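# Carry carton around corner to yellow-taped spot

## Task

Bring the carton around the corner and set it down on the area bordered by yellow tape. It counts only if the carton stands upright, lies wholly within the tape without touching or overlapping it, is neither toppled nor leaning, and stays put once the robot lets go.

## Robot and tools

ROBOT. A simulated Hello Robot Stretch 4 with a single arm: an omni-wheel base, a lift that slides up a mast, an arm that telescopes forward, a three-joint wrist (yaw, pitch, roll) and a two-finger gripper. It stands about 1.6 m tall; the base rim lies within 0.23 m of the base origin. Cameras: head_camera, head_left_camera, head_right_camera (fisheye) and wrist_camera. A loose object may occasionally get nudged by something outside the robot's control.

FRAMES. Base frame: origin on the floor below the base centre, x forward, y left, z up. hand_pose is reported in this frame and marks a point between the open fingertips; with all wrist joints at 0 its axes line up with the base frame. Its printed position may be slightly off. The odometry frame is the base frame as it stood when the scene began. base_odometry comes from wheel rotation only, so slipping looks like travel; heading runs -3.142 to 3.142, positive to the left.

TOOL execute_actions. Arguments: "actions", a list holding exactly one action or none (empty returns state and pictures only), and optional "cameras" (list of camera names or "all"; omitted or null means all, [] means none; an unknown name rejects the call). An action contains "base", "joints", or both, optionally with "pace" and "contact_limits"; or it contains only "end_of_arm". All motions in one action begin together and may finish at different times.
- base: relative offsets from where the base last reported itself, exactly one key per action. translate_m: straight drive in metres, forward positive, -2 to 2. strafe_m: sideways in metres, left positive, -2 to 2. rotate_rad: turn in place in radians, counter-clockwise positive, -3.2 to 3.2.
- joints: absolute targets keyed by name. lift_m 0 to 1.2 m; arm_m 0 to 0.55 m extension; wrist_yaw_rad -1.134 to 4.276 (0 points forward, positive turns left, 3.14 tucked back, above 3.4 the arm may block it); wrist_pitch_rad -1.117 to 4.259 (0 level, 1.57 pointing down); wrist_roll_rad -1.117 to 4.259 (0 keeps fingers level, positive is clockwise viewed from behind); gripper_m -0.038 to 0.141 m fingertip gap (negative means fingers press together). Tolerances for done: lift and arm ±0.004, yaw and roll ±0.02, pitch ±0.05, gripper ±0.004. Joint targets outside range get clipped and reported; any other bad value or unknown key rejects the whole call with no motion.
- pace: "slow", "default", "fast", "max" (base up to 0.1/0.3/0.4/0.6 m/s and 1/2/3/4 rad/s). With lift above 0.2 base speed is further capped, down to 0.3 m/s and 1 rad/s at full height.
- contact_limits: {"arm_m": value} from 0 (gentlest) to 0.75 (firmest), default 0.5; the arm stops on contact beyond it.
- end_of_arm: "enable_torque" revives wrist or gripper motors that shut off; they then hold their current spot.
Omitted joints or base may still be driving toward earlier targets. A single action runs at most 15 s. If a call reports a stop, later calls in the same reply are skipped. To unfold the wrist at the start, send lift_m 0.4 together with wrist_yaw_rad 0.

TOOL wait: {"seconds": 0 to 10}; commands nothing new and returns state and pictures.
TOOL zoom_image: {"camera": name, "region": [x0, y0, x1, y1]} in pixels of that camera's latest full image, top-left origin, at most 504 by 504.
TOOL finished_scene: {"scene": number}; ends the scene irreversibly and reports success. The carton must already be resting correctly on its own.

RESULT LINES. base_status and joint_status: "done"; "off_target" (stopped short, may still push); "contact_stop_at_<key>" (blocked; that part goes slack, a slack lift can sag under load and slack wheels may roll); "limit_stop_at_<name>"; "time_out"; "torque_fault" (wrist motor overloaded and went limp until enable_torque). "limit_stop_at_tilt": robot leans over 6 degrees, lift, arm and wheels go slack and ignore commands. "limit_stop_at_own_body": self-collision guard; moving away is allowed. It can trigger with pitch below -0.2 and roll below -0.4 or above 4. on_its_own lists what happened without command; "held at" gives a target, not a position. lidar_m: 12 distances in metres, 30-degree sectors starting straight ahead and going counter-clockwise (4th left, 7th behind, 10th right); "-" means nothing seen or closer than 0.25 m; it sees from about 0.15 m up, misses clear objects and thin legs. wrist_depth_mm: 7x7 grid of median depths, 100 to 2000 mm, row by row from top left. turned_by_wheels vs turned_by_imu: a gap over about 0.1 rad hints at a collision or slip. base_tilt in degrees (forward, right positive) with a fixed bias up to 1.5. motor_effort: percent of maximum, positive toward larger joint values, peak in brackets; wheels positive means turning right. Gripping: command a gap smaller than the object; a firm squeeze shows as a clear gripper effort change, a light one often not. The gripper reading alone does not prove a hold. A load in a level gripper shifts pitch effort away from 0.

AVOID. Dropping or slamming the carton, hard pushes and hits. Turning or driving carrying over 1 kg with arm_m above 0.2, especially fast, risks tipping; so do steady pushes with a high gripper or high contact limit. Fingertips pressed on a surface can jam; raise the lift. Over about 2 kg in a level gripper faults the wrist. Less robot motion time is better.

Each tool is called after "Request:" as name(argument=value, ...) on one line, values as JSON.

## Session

Request:
execute_actions(actions=[])

Scene clock: 0.00 s.
base_odometry: x=+0.000 y=+0.000 heading=+0.000 (m, m, rad; odometry frame)
turned_by_wheels: +0.000 (rad since the last result)
turned_by_imu: +0.000 (rad since the last result)
base_tilt: forward=-0.1 right=+0.5 (deg)
lidar_m: 0.64 0.70 1.03 1.82 1.01 0.77 0.77 0.84 0.81 0.80 0.84 0.65
base_status: not commanded
joint_positions: lift_m=+0.187 arm_m=-0.001 wrist_yaw_rad=+3.141 wrist_pitch_rad=+0.019 wrist_roll_rad=+0.014 gripper_m=+0.057
joint_status: not commanded
motor_effort: lift_m=+20 arm_m=+0 wrist_yaw_rad=+1 wrist_pitch_rad=-8 wrist_roll_rad=+0 gripper_m=-4 wheel_0=+1 wheel_1=+0 wheel_2=+1 (%)
hand_pose: x=-0.1183 y=+0.0875 z=+0.3596 quat_wxyz=(+0.000, -0.009, +0.007, +1.000) (m; base frame)
wrist_depth_mm: - 135 917 891 878 878 842 / - 115 147 904 878 854 854 / - 121 156 891 878 866 854 / 134 135 227 891 866 842 831 / 931 931 904 904 866 842 842 / 946 946 196 891 213 854 842 / 917 854 878 866 866 842 831
pictures: head_camera, head_left_camera, head_right_camera, wrist_camera
Images, in order (width x height): head_camera 420x560, head_left_camera 420x672, head_right_camera 420x672, wrist_camera 616x392.

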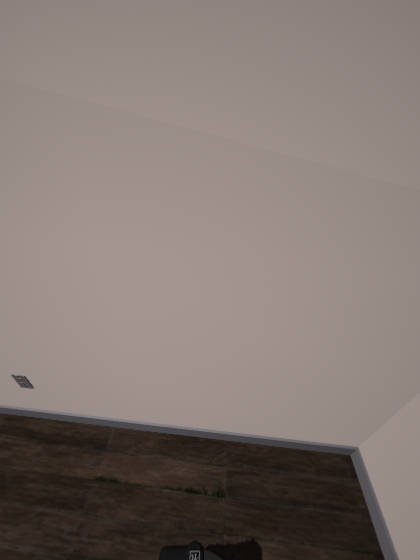

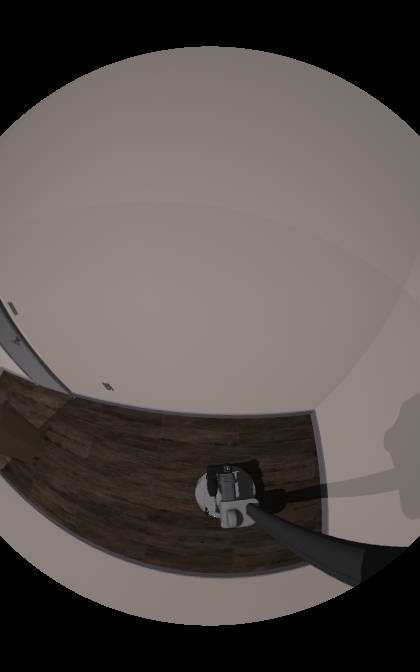

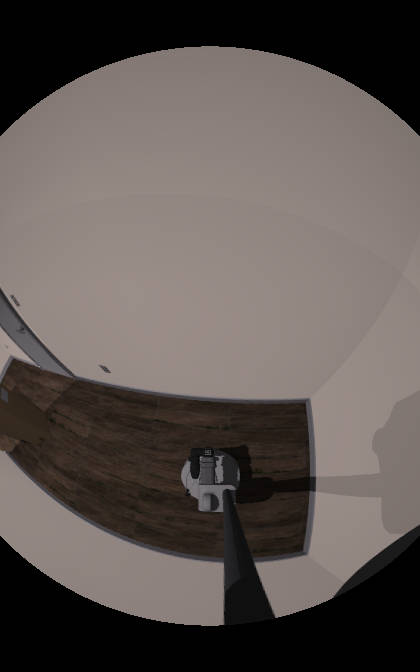

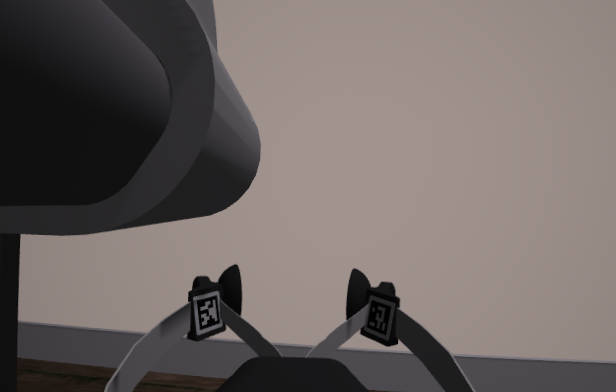

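Request:
execute_actions(actions=[{"base":{"rotate_rad":1.42},"pace":"fast"}], cameras=["head_camera"])

Request:
execute_actions(actions=[{"base":{"translate_m":1.3},"pace":"max"}], cameras=["head_camera","head_left_camera"])

Scene clock: 4.07 s.
base_odometry: x=+0.000 y=+0.000 heading=+1.420 (m, m, rad; odometry frame)
turned_by_wheels: +1.420 (rad since the last result)
turned_by_imu: +1.425 (rad since the last result)
base_tilt: forward=-0.1 right=+0.4 (deg)
lidar_m: 1.80 1.16 0.81 0.77 0.81 0.83 0.79 0.82 0.69 0.62 0.65 0.88
base_status: done
joint_positions: lift_m=+0.187 arm_m=-0.001 wrist_yaw_rad=+3.141 wrist_pitch_rad=+0.019 wrist_roll_rad=+0.014 gripper_m=+0.057
joint_status: not commanded
motor_effort: lift_m=+20(20) arm_m=+0(0) wrist_yaw_rad=+2(0) wrist_pitch_rad=-9(7) wrist_roll_rad=-1(1) gripper_m=-5(0) wheel_0=-1(6) wheel_1=-1(11) wheel_2=+0(8) (%)
hand_pose: x=-0.1183 y=+0.0876 z=+0.3596 quat_wxyz=(+0.000, -0.009, +0.007, +1.000) (m; base frame)
wrist_depth_mm: - 136 904 931 960 976 976 / - 115 146 931 931 976 960 / - 121 156 946 946 976 960 / 134 135 227 917 960 931 976 / 891 904 917 931 946 946 946 / 891 904 196 931 212 960 960 / 878 866 891 904 917 946 946
pictures: head_camera
Images, in order (width x height): head_camera 420x560.

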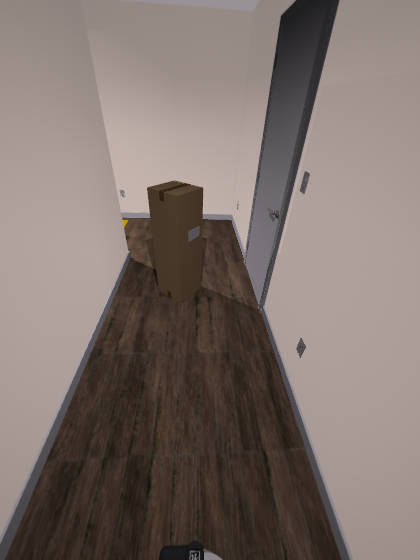

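Scene clock: 7.77 s.
base_odometry: x=+0.195 y=+1.285 heading=+1.420 (m, m, rad; odometry frame)
turned_by_wheels: +0.000 (rad since the last result)
turned_by_imu: -0.001 (rad since the last result)
base_tilt: forward=+0.1 right=+0.5 (deg)
lidar_m: 0.56 0.53 0.87 0.83 0.85 1.15 2.11 0.89 0.63 0.58 0.60 0.73
base_status: done
joint_positions: lift_m=+0.187 arm_m=-0.001 wrist_yaw_rad=+3.141 wrist_pitch_rad=+0.019 wrist_roll_rad=+0.014 gripper_m=+0.057
joint_status: not commanded
motor_effort: lift_m=+20(20) arm_m=+0(0) wrist_yaw_rad=+1(1) wrist_pitch_rad=-7(7) wrist_roll_rad=-1(1) gripper_m=-3(4) wheel_0=-2(8) wheel_1=+0(9) wheel_2=+2(16) (%)
hand_pose: x=-0.1183 y=+0.0876 z=+0.3596 quat_wxyz=(+0.000, -0.009, +0.007, +1.000) (m; base frame)
wrist_depth_mm: - 135 - - - 1499 1098 / - 115 146 - - 1464 1042 / - 121 156 - - 1464 1042 / 134 135 227 - - 1464 1042 / 1078 1808 - - - 1464 1042 / 1098 1397 196 1537 211 1336 1042 / 946 891 946 1008 946 1008 976
pictures: head_camera, head_left_camera
Images, in order (width x height): head_camera 420x560, head_left_camera 420x672.

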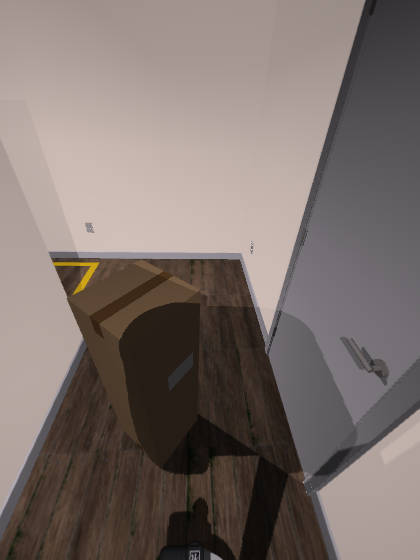

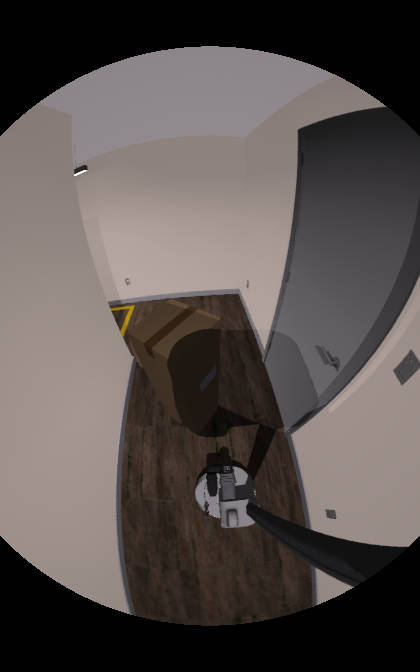

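Request:
execute_actions(actions=[{"base":{"strafe_m":0.39}}], cameras=[])

Request:
execute_actions(actions=[{"base":{"translate_m":0.24}}], cameras=[])

Request:
execute_actions(actions=[{"base":{"translate_m":0.2},"pace":"slow"}], cameras=["head_camera","head_left_camera"])

Scene clock: 14.70 s.
base_odometry: x=-0.190 y=+1.344 heading=+1.420 (m, m, rad; odometry frame)
turned_by_wheels: +0.000 (rad since the last result)
turned_by_imu: +0.001 (rad since the last result)
base_tilt: forward=+0.0 right=+0.5 (deg)
lidar_m: 0.55 0.66 0.45 0.42 0.46 0.62 1.58 1.47 1.02 0.98 1.02 0.52
base_status: done
joint_positions: lift_m=+0.187 arm_m=-0.001 wrist_yaw_rad=+3.141 wrist_pitch_rad=+0.019 wrist_roll_rad=+0.014 gripper_m=+0.057
joint_status: not commanded
motor_effort: lift_m=+20(20) arm_m=+0(0) wrist_yaw_rad=+0(2) wrist_pitch_rad=-5(4) wrist_roll_rad=-1(1) gripper_m=-1(3) wheel_0=-1(4) wheel_1=+0(11) wheel_2=+1(2) (%)
hand_pose: x=-0.1183 y=+0.0876 z=+0.3596 quat_wxyz=(+0.000, -0.009, +0.007, +1.000) (m; base frame)
wrist_depth_mm: - 136 - - 1430 750 530 / - 115 146 - 1366 750 530 / - 121 156 - 1366 750 525 / 134 135 227 - 1336 723 521 / 1708 - - - 1281 715 517 / 1336 1397 196 1537 212 723 508 / 946 866 960 1008 931 654 504
pictures: none
No camera images: the call's "cameras" was empty. Leave "cameras" out to get every camera's image.

Scene clock: 16.93 s.
base_odometry: x=-0.154 y=+1.581 heading=+1.420 (m, m, rad; odometry frame)
turned_by_wheels: +0.000 (rad since the last result)
turned_by_imu: +0.000 (rad since the last result)
base_tilt: forward=-0.1 right=+0.6 (deg)
lidar_m: 0.34 0.68 0.46 0.44 0.46 0.63 1.62 1.46 1.01 0.94 0.94 0.30
base_status: done
joint_positions: lift_m=+0.187 arm_m=-0.001 wrist_yaw_rad=+3.141 wrist_pitch_rad=+0.019 wrist_roll_rad=+0.014 gripper_m=+0.057
joint_status: not commanded
motor_effort: lift_m=+20(20) arm_m=+0(0) wrist_yaw_rad=+0(1) wrist_pitch_rad=-8(7) wrist_roll_rad=-1(1) gripper_m=-3(3) wheel_0=+2(6) wheel_1=+2(7) wheel_2=+0(9) (%)
hand_pose: x=-0.1183 y=+0.0876 z=+0.3596 quat_wxyz=(+0.000, -0.009, +0.007, +1.000) (m; base frame)
wrist_depth_mm: - 136 - - 1499 768 544 / - 115 147 - 1430 759 544 / - 121 157 - 1366 759 544 / 134 135 226 - 1336 750 539 / 1661 - - - 1308 741 530 / 1336 1397 196 1499 212 732 525 / 946 854 946 1008 931 661 521
pictures: none
No camera images: the call's "cameras" was empty. Leave "cameras" out to get every camera's image.

Scene clock: 20.20 s.
base_odometry: x=-0.124 y=+1.779 heading=+1.420 (m, m, rad; odometry frame)
turned_by_wheels: +0.000 (rad since the last result)
turned_by_imu: -0.001 (rad since the last result)
base_tilt: forward=+0.0 right=+0.5 (deg)
lidar_m: 0.25 0.68 0.46 0.45 0.47 0.65 1.66 1.46 1.02 0.90 0.25 0.25
base_status: done
joint_positions: lift_m=+0.187 arm_m=-0.001 wrist_yaw_rad=+3.141 wrist_pitch_rad=+0.019 wrist_roll_rad=+0.014 gripper_m=+0.057
joint_status: not commanded
motor_effort: lift_m=+20(20) arm_m=+0(0) wrist_yaw_rad=+0(1) wrist_pitch_rad=-7(7) wrist_roll_rad=-1(1) gripper_m=-3(1) wheel_0=+3(7) wheel_1=+2(5) wheel_2=-7(8) (%)
hand_pose: x=-0.1183 y=+0.0876 z=+0.3596 quat_wxyz=(+0.000, -0.009, +0.007, +1.000) (m; base frame)
wrist_depth_mm: - 136 - - 1430 788 549 / - 115 146 - 1397 788 549 / - 121 156 - 1397 768 549 / 134 135 227 - 1397 750 544 / 1618 - - - 1336 750 535 / 1397 1397 196 1537 212 741 539 / 946 878 960 1008 931 691 530
pictures: head_camera, head_left_camera
Images, in order (width x height): head_camera 420x560, head_left_camera 420x672.

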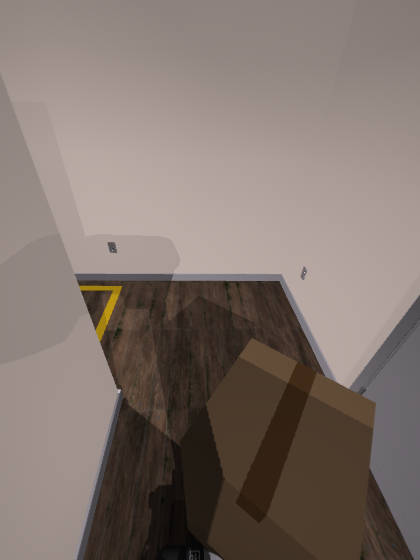

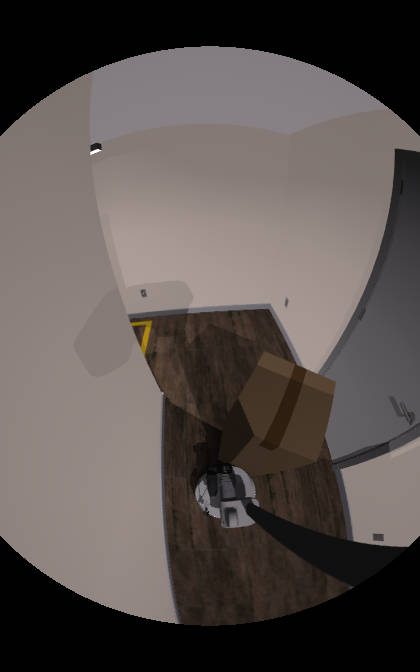

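Request:
execute_actions(actions=[{"base":{"translate_m":-0.12}}], cameras=[])

Request:
execute_actions(actions=[{"base":{"strafe_m":-0.17}}], cameras=[])

Request:
execute_actions(actions=[{"base":{"translate_m":0.27},"pace":"slow"}], cameras=["head_camera","head_left_camera"])

Scene clock: 25.30 s.
base_odometry: x=-0.143 y=+1.660 heading=+1.420 (m, m, rad; odometry frame)
turned_by_wheels: +0.000 (rad since the last result)
turned_by_imu: -0.001 (rad since the last result)
base_tilt: forward=+0.0 right=+0.6 (deg)
lidar_m: 0.32 0.68 0.47 0.44 0.46 0.63 1.64 1.46 1.02 0.92 0.31 0.29
base_status: done
joint_positions: lift_m=+0.187 arm_m=-0.001 wrist_yaw_rad=+3.141 wrist_pitch_rad=+0.019 wrist_roll_rad=+0.014 gripper_m=+0.057
joint_status: not commanded
motor_effort: lift_m=+20(20) arm_m=+0(0) wrist_yaw_rad=+1(0) wrist_pitch_rad=-9(9) wrist_roll_rad=-1(1) gripper_m=-4(3) wheel_0=-1(6) wheel_1=-2(8) wheel_2=-1(7) (%)
hand_pose: x=-0.1183 y=+0.0876 z=+0.3596 quat_wxyz=(+0.000, -0.009, +0.007, +1.000) (m; base frame)
wrist_depth_mm: - 136 - - 1397 778 549 / - 115 146 - 1397 750 544 / - 121 156 - 1397 750 544 / 134 135 228 - 1366 759 535 / 1708 - - - 1336 732 535 / 1366 1430 196 1576 212 741 530 / 946 878 960 991 931 676 521
pictures: none
No camera images: the call's "cameras" was empty. Leave "cameras" out to get every camera's image.

Scene clock: 27.13 s.
base_odometry: x=+0.026 y=+1.634 heading=+1.420 (m, m, rad; odometry frame)
turned_by_wheels: +0.000 (rad since the last result)
turned_by_imu: -0.001 (rad since the last result)
base_tilt: forward=+0.1 right=+0.6 (deg)
lidar_m: 0.25 0.31 0.65 0.61 0.64 0.87 2.26 1.22 0.83 0.76 0.78 0.27
base_status: done
joint_positions: lift_m=+0.187 arm_m=-0.001 wrist_yaw_rad=+3.141 wrist_pitch_rad=+0.019 wrist_roll_rad=+0.014 gripper_m=+0.057
joint_status: not commanded
motor_effort: lift_m=+20(20) arm_m=+0(0) wrist_yaw_rad=+1(1) wrist_pitch_rad=-8(8) wrist_roll_rad=-1(1) gripper_m=-3(2) wheel_0=-1(10) wheel_1=-2(10) wheel_2=-1(4) (%)
hand_pose: x=-0.1183 y=+0.0876 z=+0.3596 quat_wxyz=(+0.000, -0.009, +0.007, +1.000) (m; base frame)
wrist_depth_mm: - 136 - - - 1098 778 / - 115 147 - - 1078 788 / - 121 156 - - 1098 788 / 134 135 226 - 1921 1078 759 / 1397 - - - 1983 1098 778 / 1308 1430 196 1499 213 1060 750 / 960 854 960 1008 946 917 750
pictures: none
No camera images: the call's "cameras" was empty. Leave "cameras" out to get every camera's image.

Scene clock: 31.13 s.
base_odometry: x=+0.066 y=+1.901 heading=+1.420 (m, m, rad; odometry frame)
turned_by_wheels: +0.000 (rad since the last result)
turned_by_imu: -0.001 (rad since the last result)
base_tilt: forward=+0.1 right=+0.5 (deg)
lidar_m: 0.25 0.25 0.66 0.62 0.64 0.87 2.29 1.20 0.83 0.73 0.79 0.25
base_status: done
joint_positions: lift_m=+0.187 arm_m=-0.001 wrist_yaw_rad=+3.141 wrist_pitch_rad=+0.019 wrist_roll_rad=+0.014 gripper_m=+0.057
joint_status: not commanded
motor_effort: lift_m=+20(20) arm_m=+0(1) wrist_yaw_rad=+1(2) wrist_pitch_rad=-8(8) wrist_roll_rad=-1(1) gripper_m=-2(2) wheel_0=+3(6) wheel_1=+6(8) wheel_2=-7(6) (%)
hand_pose: x=-0.1183 y=+0.0876 z=+0.3596 quat_wxyz=(+0.000, -0.009, +0.007, +1.000) (m; base frame)
wrist_depth_mm: - 135 - - - 1098 788 / - 115 146 - - 1160 798 / - 121 157 - - 1138 788 / 134 135 227 - - 1098 788 / 1397 - - - 1921 1078 788 / 1281 1430 196 1537 211 1078 778 / 931 866 960 1008 931 931 768
pictures: head_camera, head_left_camera
Images, in order (width x height): head_camera 420x560, head_left_camera 420x672.

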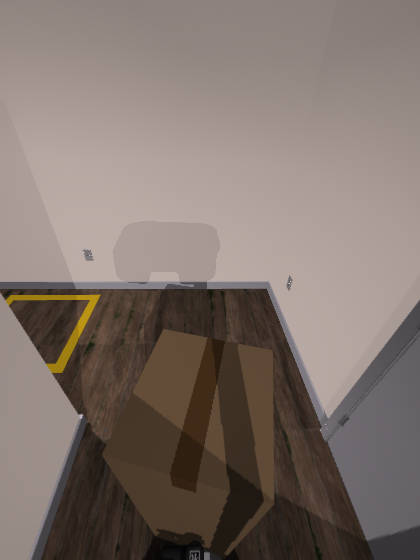

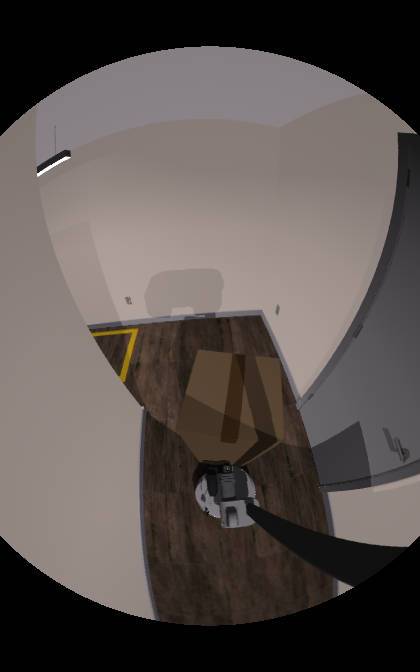

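Request:
execute_actions(actions=[{"base":{"translate_m":0.2},"pace":"slow"}], cameras=["head_camera"])

Scene clock: 41.57 s.
base_odometry: x=+0.096 y=+2.098 heading=+1.420 (m, m, rad; odometry frame)
turned_by_wheels: +0.000 (rad since the last result)
turned_by_imu: -0.002 (rad since the last result)
base_tilt: forward=-0.1 right=+0.6 (deg)
lidar_m: 0.25 0.25 0.66 0.62 0.64 0.89 2.32 1.17 0.79 0.75 0.77 0.25
base_status: done
joint_positions: lift_m=+0.187 arm_m=-0.001 wrist_yaw_rad=+3.141 wrist_pitch_rad=+0.019 wrist_roll_rad=+0.014 gripper_m=+0.057
joint_status: not commanded
motor_effort: lift_m=+21(20) arm_m=+0(0) wrist_yaw_rad=+1(1) wrist_pitch_rad=-7(8) wrist_roll_rad=-1(1) gripper_m=-2(1) wheel_0=+3(2) wheel_1=+4(8) wheel_2=-8(10) (%)
hand_pose: x=-0.1183 y=+0.0876 z=+0.3596 quat_wxyz=(+0.000, -0.009, +0.007, +1.000) (m; base frame)
wrist_depth_mm: - 136 - - - 1118 809 / - 115 146 - - 1160 820 / - 121 156 - - 1118 798 / 134 135 228 - - 1138 809 / 1366 - - - 1983 1118 798 / 1281 1430 196 1464 212 1098 778 / 946 854 976 991 946 946 778
pictures: head_camera
Images, in order (width x height): head_camera 420x560.

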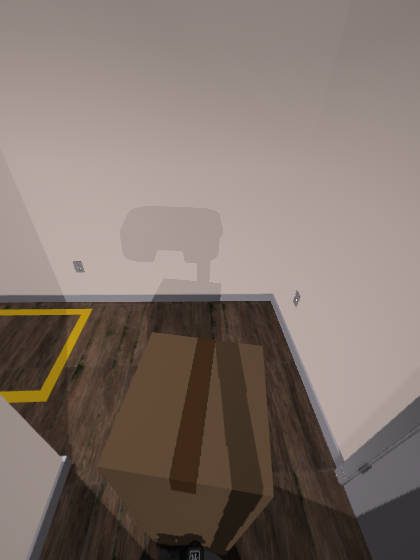

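Request:
execute_actions(actions=[{"base":{"translate_m":0.35},"pace":"slow"}], cameras=["head_camera","head_left_camera"])

Scene clock: 49.87 s.
base_odometry: x=+0.149 y=+2.444 heading=+1.420 (m, m, rad; odometry frame)
turned_by_wheels: +0.000 (rad since the last result)
turned_by_imu: -0.001 (rad since the last result)
base_tilt: forward=+0.0 right=+0.5 (deg)
lidar_m: 0.25 0.25 2.04 0.64 0.66 0.91 2.39 1.16 0.79 0.73 0.79 0.25
base_status: done
joint_positions: lift_m=+0.187 arm_m=-0.001 wrist_yaw_rad=+3.141 wrist_pitch_rad=+0.019 wrist_roll_rad=+0.014 gripper_m=+0.057
joint_status: not commanded
motor_effort: lift_m=+20(20) arm_m=+0(0) wrist_yaw_rad=+0(1) wrist_pitch_rad=-8(4) wrist_roll_rad=-1(1) gripper_m=-2(2) wheel_0=+7(9) wheel_1=+7(9) wheel_2=-7(12) (%)
hand_pose: x=-0.1183 y=+0.0876 z=+0.3596 quat_wxyz=(+0.000, -0.009, +0.007, +1.000) (m; base frame)
wrist_depth_mm: - 136 - - - 1160 831 / - 115 147 - - 1138 831 / - 121 156 - - 1138 820 / 134 135 226 - - 1118 809 / 1366 - - - - 1118 820 / 1281 1430 196 1537 212 1118 798 / 960 866 960 991 931 946 798
pictures: head_camera, head_left_camera
Images, in order (width x height): head_camera 420x560, head_left_camera 420x672.

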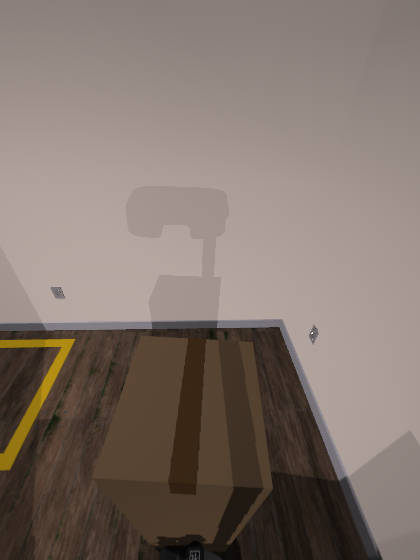

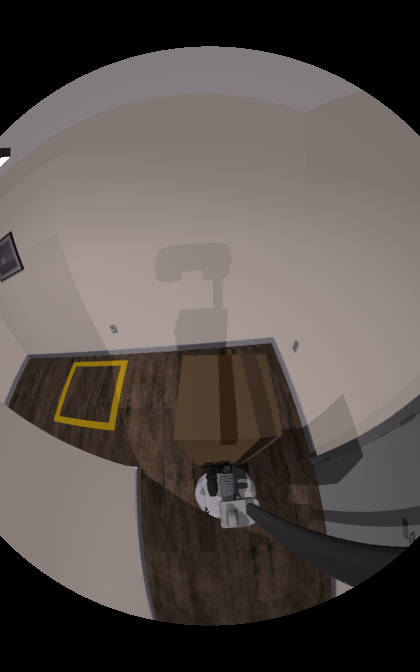

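Request:
execute_actions(actions=[{"base":{"translate_m":0.3},"pace":"slow"}], cameras=["head_camera"])

Request:
execute_actions(actions=[{"base":{"translate_m":0.19},"pace":"slow"}], cameras=["head_camera","head_left_camera"])

Scene clock: 56.37 s.
base_odometry: x=+0.194 y=+2.740 heading=+1.420 (m, m, rad; odometry frame)
turned_by_wheels: +0.000 (rad since the last result)
turned_by_imu: -0.001 (rad since the last result)
base_tilt: forward=+0.1 right=+0.5 (deg)
lidar_m: 0.25 0.25 1.61 0.68 0.68 0.93 2.42 1.12 0.76 0.74 0.77 0.25
base_status: done
joint_positions: lift_m=+0.187 arm_m=-0.001 wrist_yaw_rad=+3.141 wrist_pitch_rad=+0.019 wrist_roll_rad=+0.014 gripper_m=+0.057
joint_status: not commanded
motor_effort: lift_m=+20(20) arm_m=+0(0) wrist_yaw_rad=+0(1) wrist_pitch_rad=-7(8) wrist_roll_rad=-1(1) gripper_m=-1(2) wheel_0=+8(11) wheel_1=+5(7) wheel_2=-7(11) (%)
hand_pose: x=-0.1183 y=+0.0876 z=+0.3596 quat_wxyz=(+0.000, -0.009, +0.007, +1.000) (m; base frame)
wrist_depth_mm: - 135 - - - 1205 842 / - 115 146 - - 1160 854 / - 121 156 - - 1160 842 / 134 135 228 - - 1160 831 / 1366 - - - - 1160 820 / 1255 1397 195 1537 212 1118 820 / 931 866 960 1008 931 946 809
pictures: head_camera
Images, in order (width x height): head_camera 420x560.

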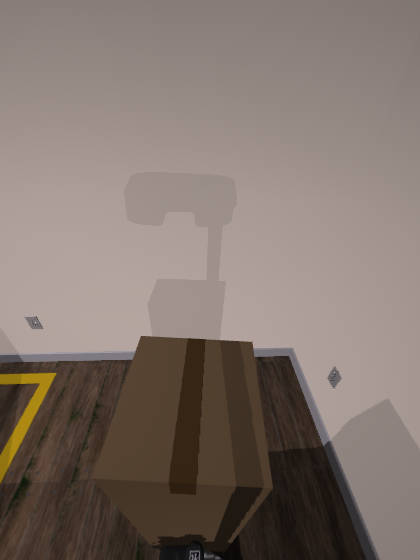

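Scene clock: 59.53 s.
base_odometry: x=+0.222 y=+2.928 heading=+1.421 (m, m, rad; odometry frame)
turned_by_wheels: +0.000 (rad since the last result)
turned_by_imu: +0.000 (rad since the last result)
base_tilt: forward=+0.0 right=+0.5 (deg)
lidar_m: 0.25 0.25 1.34 1.31 0.73 0.94 2.45 1.10 0.80 0.73 0.77 0.25
base_status: done
joint_positions: lift_m=+0.187 arm_m=-0.001 wrist_yaw_rad=+3.141 wrist_pitch_rad=+0.019 wrist_roll_rad=+0.014 gripper_m=+0.057
joint_status: not commanded
motor_effort: lift_m=+20(20) arm_m=+0(0) wrist_yaw_rad=+1(1) wrist_pitch_rad=-8(9) wrist_roll_rad=+0(0) gripper_m=-2(2) wheel_0=+5(11) wheel_1=+6(9) wheel_2=-6(13) (%)
hand_pose: x=-0.1183 y=+0.0876 z=+0.3596 quat_wxyz=(+0.000, -0.009, +0.007, +1.000) (m; base frame)
wrist_depth_mm: - 136 - - - 1205 866 / - 115 146 - - 1205 854 / - 121 156 - - 1160 842 / 135 135 226 - - 1205 842 / 1255 - - - - 1138 820 / 1229 1430 196 1499 212 1138 820 / 931 878 976 976 917 946 831
pictures: head_camera, head_left_camera
Images, in order (width x height): head_camera 420x560, head_left_camera 420x672.

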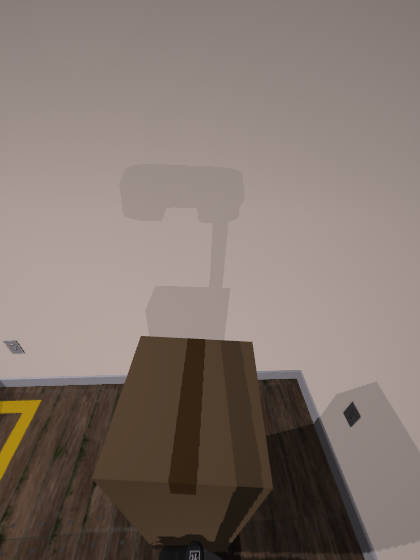

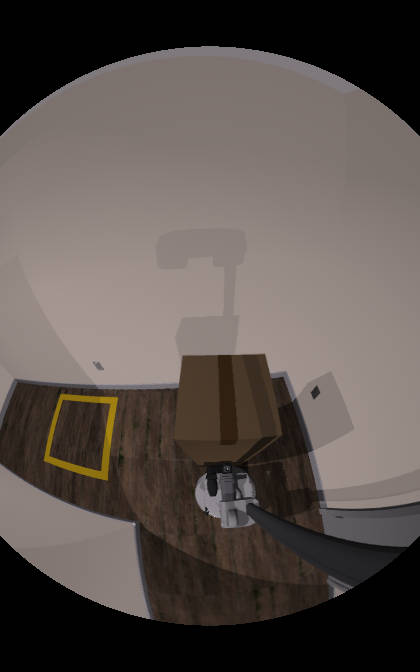

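Request:
execute_actions(actions=[{"base":{"translate_m":-0.04}}], cameras=[])

Request:
execute_actions(actions=[{"base":{"strafe_m":-0.43}}], cameras=[])

Request:
execute_actions(actions=[{"base":{"translate_m":0.44}}], cameras=[])

Request:
execute_actions(actions=[{"base":{"rotate_rad":1.6}}], cameras=["head_camera","head_left_camera"])

Scene clock: 64.93 s.
base_odometry: x=+0.216 y=+2.888 heading=+1.421 (m, m, rad; odometry frame)
turned_by_wheels: +0.000 (rad since the last result)
turned_by_imu: -0.001 (rad since the last result)
base_tilt: forward=-0.1 right=+0.6 (deg)
lidar_m: 0.25 0.25 1.43 1.13 0.72 0.93 2.46 1.09 0.78 0.74 0.77 0.25
base_status: done
joint_positions: lift_m=+0.187 arm_m=-0.001 wrist_yaw_rad=+3.141 wrist_pitch_rad=+0.019 wrist_roll_rad=+0.014 gripper_m=+0.057
joint_status: not commanded
motor_effort: lift_m=+20(20) arm_m=+0(0) wrist_yaw_rad=+1(1) wrist_pitch_rad=-9(6) wrist_roll_rad=-1(1) gripper_m=-2(3) wheel_0=-1(8) wheel_1=-3(5) wheel_2=+0(7) (%)
hand_pose: x=-0.1183 y=+0.0876 z=+0.3596 quat_wxyz=(+0.000, -0.009, +0.007, +1.000) (m; base frame)
wrist_depth_mm: - 135 - - - 1205 854 / - 115 147 - - 1205 842 / - 121 156 - - 1182 866 / 134 135 227 - - 1138 842 / 1281 - - - - 1182 842 / 1255 1430 196 1537 213 1160 831 / 946 878 960 991 931 960 820
pictures: none
No camera images: the call's "cameras" was empty. Leave "cameras" out to get every camera's image.

Scene clock: 67.70 s.
base_odometry: x=+0.641 y=+2.824 heading=+1.421 (m, m, rad; odometry frame)
turned_by_wheels: +0.000 (rad since the last result)
turned_by_imu: -0.002 (rad since the last result)
base_tilt: forward=+0.1 right=+0.5 (deg)
lidar_m: 1.04 0.41 0.39 1.13 1.12 1.50 1.57 0.45 0.34 0.30 0.30 0.43
base_status: done
joint_positions: lift_m=+0.187 arm_m=-0.001 wrist_yaw_rad=+3.141 wrist_pitch_rad=+0.019 wrist_roll_rad=+0.014 gripper_m=+0.057
joint_status: not commanded
motor_effort: lift_m=+20(20) arm_m=+0(0) wrist_yaw_rad=+1(2) wrist_pitch_rad=-9(5) wrist_roll_rad=-1(1) gripper_m=-3(3) wheel_0=+0(8) wheel_1=-1(9) wheel_2=+1(1) (%)
hand_pose: x=-0.1183 y=+0.0876 z=+0.3596 quat_wxyz=(+0.000, -0.009, +0.007, +1.000) (m; base frame)
wrist_depth_mm: - 136 - - - - 1397 / - 115 146 - - - 1397 / - 121 156 - - - 1430 / 134 135 226 - - - 1430 / 615 1008 - - - 1921 1464 / 647 931 196 1537 213 1576 1336 / 640 798 976 1008 946 1008 1138
pictures: none
No camera images: the call's "cameras" was empty. Leave "cameras" out to get every camera's image.

Scene clock: 70.67 s.
base_odometry: x=+0.707 y=+3.259 heading=+1.421 (m, m, rad; odometry frame)
turned_by_wheels: +0.000 (rad since the last result)
turned_by_imu: -0.001 (rad since the last result)
base_tilt: forward=+0.0 right=+0.4 (deg)
lidar_m: 0.60 0.62 0.29 0.27 0.30 1.56 1.35 0.46 0.31 0.28 0.30 0.42
base_status: done
joint_positions: lift_m=+0.187 arm_m=-0.001 wrist_yaw_rad=+3.141 wrist_pitch_rad=+0.019 wrist_roll_rad=+0.014 gripper_m=+0.057
joint_status: not commanded
motor_effort: lift_m=+20(20) arm_m=+0(0) wrist_yaw_rad=+0(0) wrist_pitch_rad=-7(10) wrist_roll_rad=-1(1) gripper_m=-4(5) wheel_0=-1(7) wheel_1=+1(8) wheel_2=+0(10) (%)
hand_pose: x=-0.1183 y=+0.0876 z=+0.3596 quat_wxyz=(+0.000, -0.009, +0.007, +1.000) (m; base frame)
wrist_depth_mm: - 136 - - - - 1499 / - 115 147 - - - 1499 / - 121 156 - - - 1537 / 134 135 227 - - - 1537 / 609 917 - - - - 1464 / 640 854 197 1576 212 1618 1464 / 640 798 960 991 946 1025 1008
pictures: none
No camera images: the call's "cameras" was empty. Leave "cameras" out to get every camera's image.

Scene clock: 72.73 s.
base_odometry: x=+0.707 y=+3.259 heading=+3.021 (m, m, rad; odometry frame)
turned_by_wheels: +1.600 (rad since the last result)
turned_by_imu: +1.605 (rad since the last result)
base_tilt: forward=+0.0 right=+0.5 (deg)
lidar_m: 0.27 0.28 1.60 1.17 0.41 0.30 0.29 0.30 0.42 0.60 0.63 0.28
base_status: done
joint_positions: lift_m=+0.187 arm_m=-0.001 wrist_yaw_rad=+3.141 wrist_pitch_rad=+0.019 wrist_roll_rad=+0.014 gripper_m=+0.057
joint_status: not commanded
motor_effort: lift_m=+20(20) arm_m=+0(0) wrist_yaw_rad=+1(0) wrist_pitch_rad=-7(7) wrist_roll_rad=-1(1) gripper_m=-4(4) wheel_0=-1(8) wheel_1=-2(8) wheel_2=+0(11) (%)
hand_pose: x=-0.1183 y=+0.0876 z=+0.3596 quat_wxyz=(+0.000, -0.009, +0.007, +1.000) (m; base frame)
wrist_depth_mm: - 136 418 421 424 427 433 / - 115 146 418 427 427 427 / - 121 156 421 424 430 427 / 134 135 228 421 424 430 430 / 407 413 421 418 424 427 427 / 413 413 196 415 211 424 424 / 413 413 415 415 424 421 424
pictures: head_camera, head_left_camera
Images, in order (width x height): head_camera 420x560, head_left_camera 420x672.

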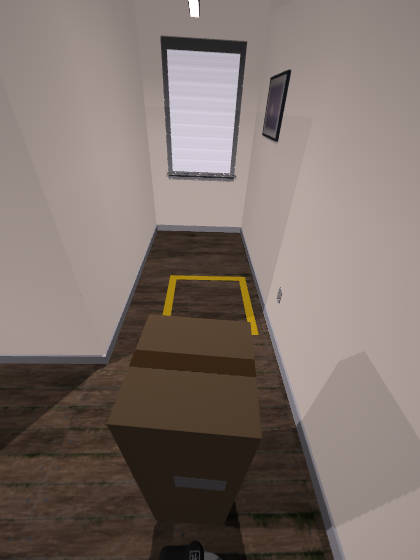

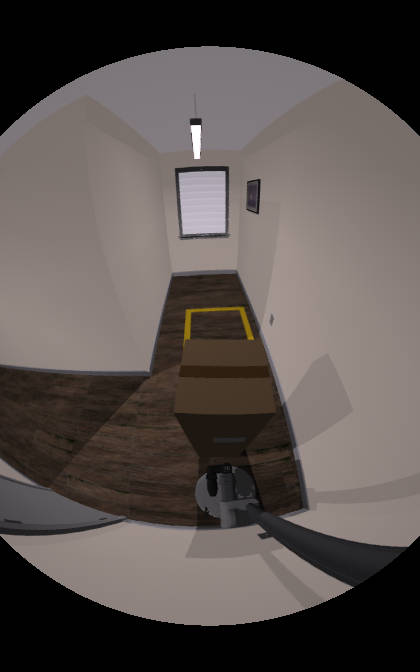

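Lined up with the tape; about 1.35 m of pushing remains.

Request:
execute_actions(actions=[{"base":{"translate_m":0.4},"pace":"slow"}], cameras=["head_camera"])

Scene clock: 79.80 s.
base_odometry: x=+0.310 y=+3.307 heading=+3.021 (m, m, rad; odometry frame)
turned_by_wheels: +0.000 (rad since the last result)
turned_by_imu: -0.001 (rad since the last result)
base_tilt: forward=+0.0 right=+0.6 (deg)
lidar_m: 0.25 0.25 1.03 2.80 1.02 0.72 0.68 0.71 0.62 0.58 0.62 0.25
base_status: done
joint_positions: lift_m=+0.187 arm_m=-0.001 wrist_yaw_rad=+3.141 wrist_pitch_rad=+0.019 wrist_roll_rad=+0.014 gripper_m=+0.057
joint_status: not commanded
motor_effort: lift_m=+20(20) arm_m=+0(0) wrist_yaw_rad=+1(2) wrist_pitch_rad=-9(6) wrist_roll_rad=-1(1) gripper_m=-3(5) wheel_0=+7(9) wheel_1=+5(6) wheel_2=-7(8) (%)
hand_pose: x=-0.1183 y=+0.0876 z=+0.3596 quat_wxyz=(+0.000, -0.009, +0.007, +1.000) (m; base frame)
wrist_depth_mm: - 136 831 831 831 842 842 / - 115 146 842 820 820 842 / - 121 156 831 842 820 842 / 134 135 227 831 820 820 820 / 809 820 809 809 809 842 831 / 798 809 196 809 212 820 831 / 788 778 798 798 798 809 831
pictures: head_camera
Images, in order (width x height): head_camera 420x560.

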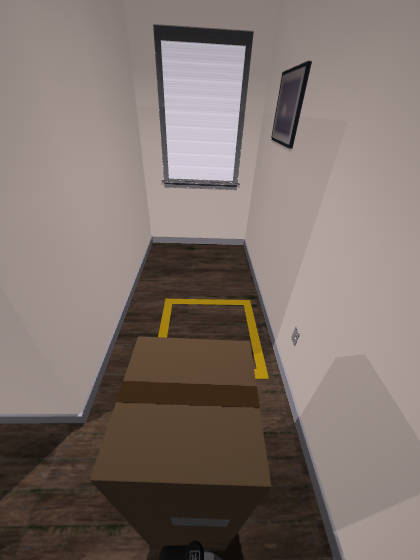

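Request:
execute_actions(actions=[{"base":{"translate_m":0.45},"pace":"slow"}], cameras=["head_camera"])

Scene clock: 87.03 s.
base_odometry: x=-0.136 y=+3.361 heading=+3.021 (m, m, rad; odometry frame)
turned_by_wheels: +0.000 (rad since the last result)
turned_by_imu: -0.001 (rad since the last result)
base_tilt: forward=+0.0 right=+0.5 (deg)
lidar_m: 0.25 0.25 0.73 1.08 1.62 1.19 1.14 0.87 0.61 0.59 0.62 0.25
base_status: done
joint_positions: lift_m=+0.187 arm_m=-0.001 wrist_yaw_rad=+3.141 wrist_pitch_rad=+0.019 wrist_roll_rad=+0.014 gripper_m=+0.057
joint_status: not commanded
motor_effort: lift_m=+20(20) arm_m=+0(0) wrist_yaw_rad=+0(1) wrist_pitch_rad=-6(6) wrist_roll_rad=-1(0) gripper_m=-4(2) wheel_0=+6(10) wheel_1=+6(7) wheel_2=-7(11) (%)
hand_pose: x=-0.1183 y=+0.0876 z=+0.3596 quat_wxyz=(+0.000, -0.009, +0.007, +1.000) (m; base frame)
wrist_depth_mm: - 136 1281 1281 1281 1255 1281 / - 115 146 1229 1281 1281 1255 / - 121 156 1229 1281 1308 1281 / 135 135 227 1255 1281 1281 1255 / 1060 1255 1281 1308 1281 1255 1255 / 1060 1229 198 1255 213 1255 1255 / 917 854 946 1008 931 1025 1118
pictures: head_camera
Images, in order (width x height): head_camera 420x560.

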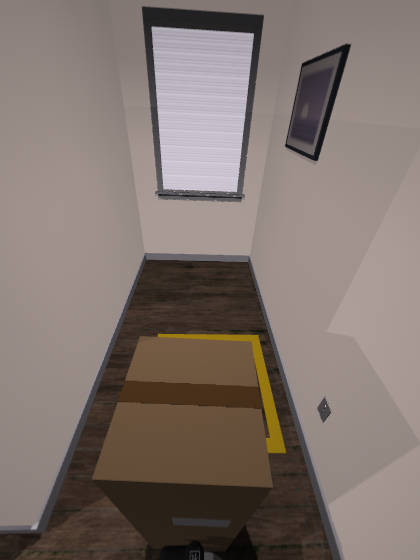

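Request:
execute_actions(actions=[{"base":{"translate_m":0.54},"pace":"slow"}], cameras=["head_camera"])

Request:
execute_actions(actions=[{"base":{"translate_m":-0.45},"pace":"fast"}], cameras=["head_camera","head_left_camera"])

Scene clock: 97.17 s.
base_odometry: x=-0.672 y=+3.426 heading=+3.022 (m, m, rad; odometry frame)
turned_by_wheels: +0.000 (rad since the last result)
turned_by_imu: -0.002 (rad since the last result)
base_tilt: forward=+0.1 right=+0.5 (deg)
lidar_m: 0.25 0.25 0.71 0.66 0.70 1.76 1.68 0.86 0.60 0.59 0.61 0.25
base_status: done
joint_positions: lift_m=+0.187 arm_m=-0.001 wrist_yaw_rad=+3.141 wrist_pitch_rad=+0.019 wrist_roll_rad=+0.014 gripper_m=+0.057
joint_status: not commanded
motor_effort: lift_m=+20(20) arm_m=+0(0) wrist_yaw_rad=+3(1) wrist_pitch_rad=-6(7) wrist_roll_rad=-1(0) gripper_m=-2(3) wheel_0=+7(13) wheel_1=+5(10) wheel_2=-7(9) (%)
hand_pose: x=-0.1183 y=+0.0876 z=+0.3596 quat_wxyz=(+0.000, -0.009, +0.007, +1.000) (m; base frame)
wrist_depth_mm: - 136 1808 1863 1808 1756 1756 / - 115 147 1808 1756 1808 1808 / - 121 156 1808 1808 1808 1863 / 134 135 227 1808 1863 1756 1808 / 1025 1618 1808 1756 1756 1863 1863 / 1078 1366 195 1464 212 1537 1576 / 931 878 946 991 931 1025 1098
pictures: head_camera
Images, in order (width x height): head_camera 420x560.

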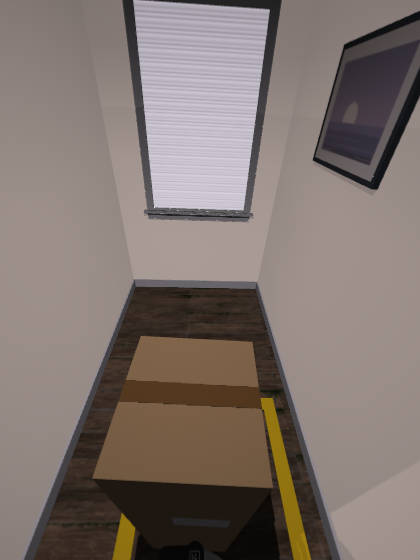

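Scene clock: 99.57 s.
base_odometry: x=-0.225 y=+3.372 heading=+3.022 (m, m, rad; odometry frame)
turned_by_wheels: +0.000 (rad since the last result)
turned_by_imu: +0.000 (rad since the last result)
base_tilt: forward=+0.0 right=+0.5 (deg)
lidar_m: 0.63 0.69 0.68 0.75 1.74 1.29 1.23 0.87 0.62 0.60 0.63 0.85
base_status: done
joint_positions: lift_m=+0.187 arm_m=-0.001 wrist_yaw_rad=+3.141 wrist_pitch_rad=+0.019 wrist_roll_rad=+0.014 gripper_m=+0.057
joint_status: not commanded
motor_effort: lift_m=+20(20) arm_m=+0(0) wrist_yaw_rad=+2(2) wrist_pitch_rad=-6(9) wrist_roll_rad=-1(1) gripper_m=+0(2) wheel_0=+1(6) wheel_1=-1(10) wheel_2=-1(13) (%)
hand_pose: x=-0.1183 y=+0.0876 z=+0.3596 quat_wxyz=(+0.000, -0.009, +0.007, +1.000) (m; base frame)
wrist_depth_mm: - 136 1336 1397 1366 1336 1366 / - 115 146 1336 1397 1336 1366 / - 121 156 1308 1336 1366 1366 / 134 135 226 1397 1336 1336 1336 / 1042 1336 1336 1336 1397 1366 1336 / 1060 1336 195 1308 212 1336 1336 / 931 866 960 976 931 1042 1078
pictures: head_camera, head_left_camera
Images, in order (width x height): head_camera 420x560, head_left_camera 420x672.

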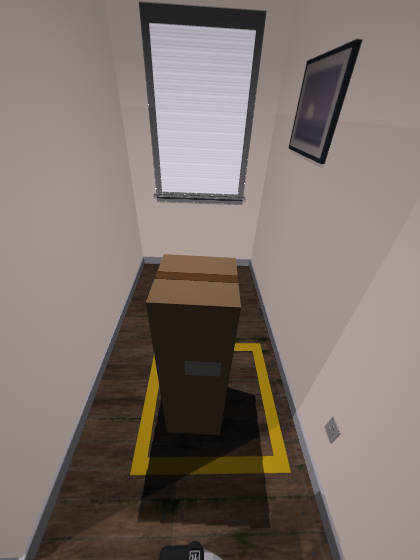

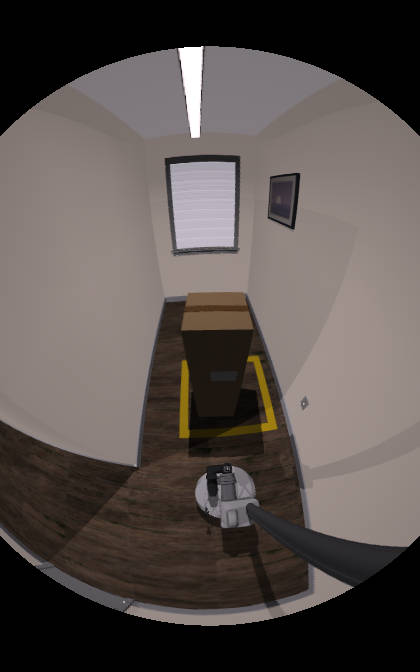

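Request:
finished_scene(scene=2)

The scene is finished: the task was done.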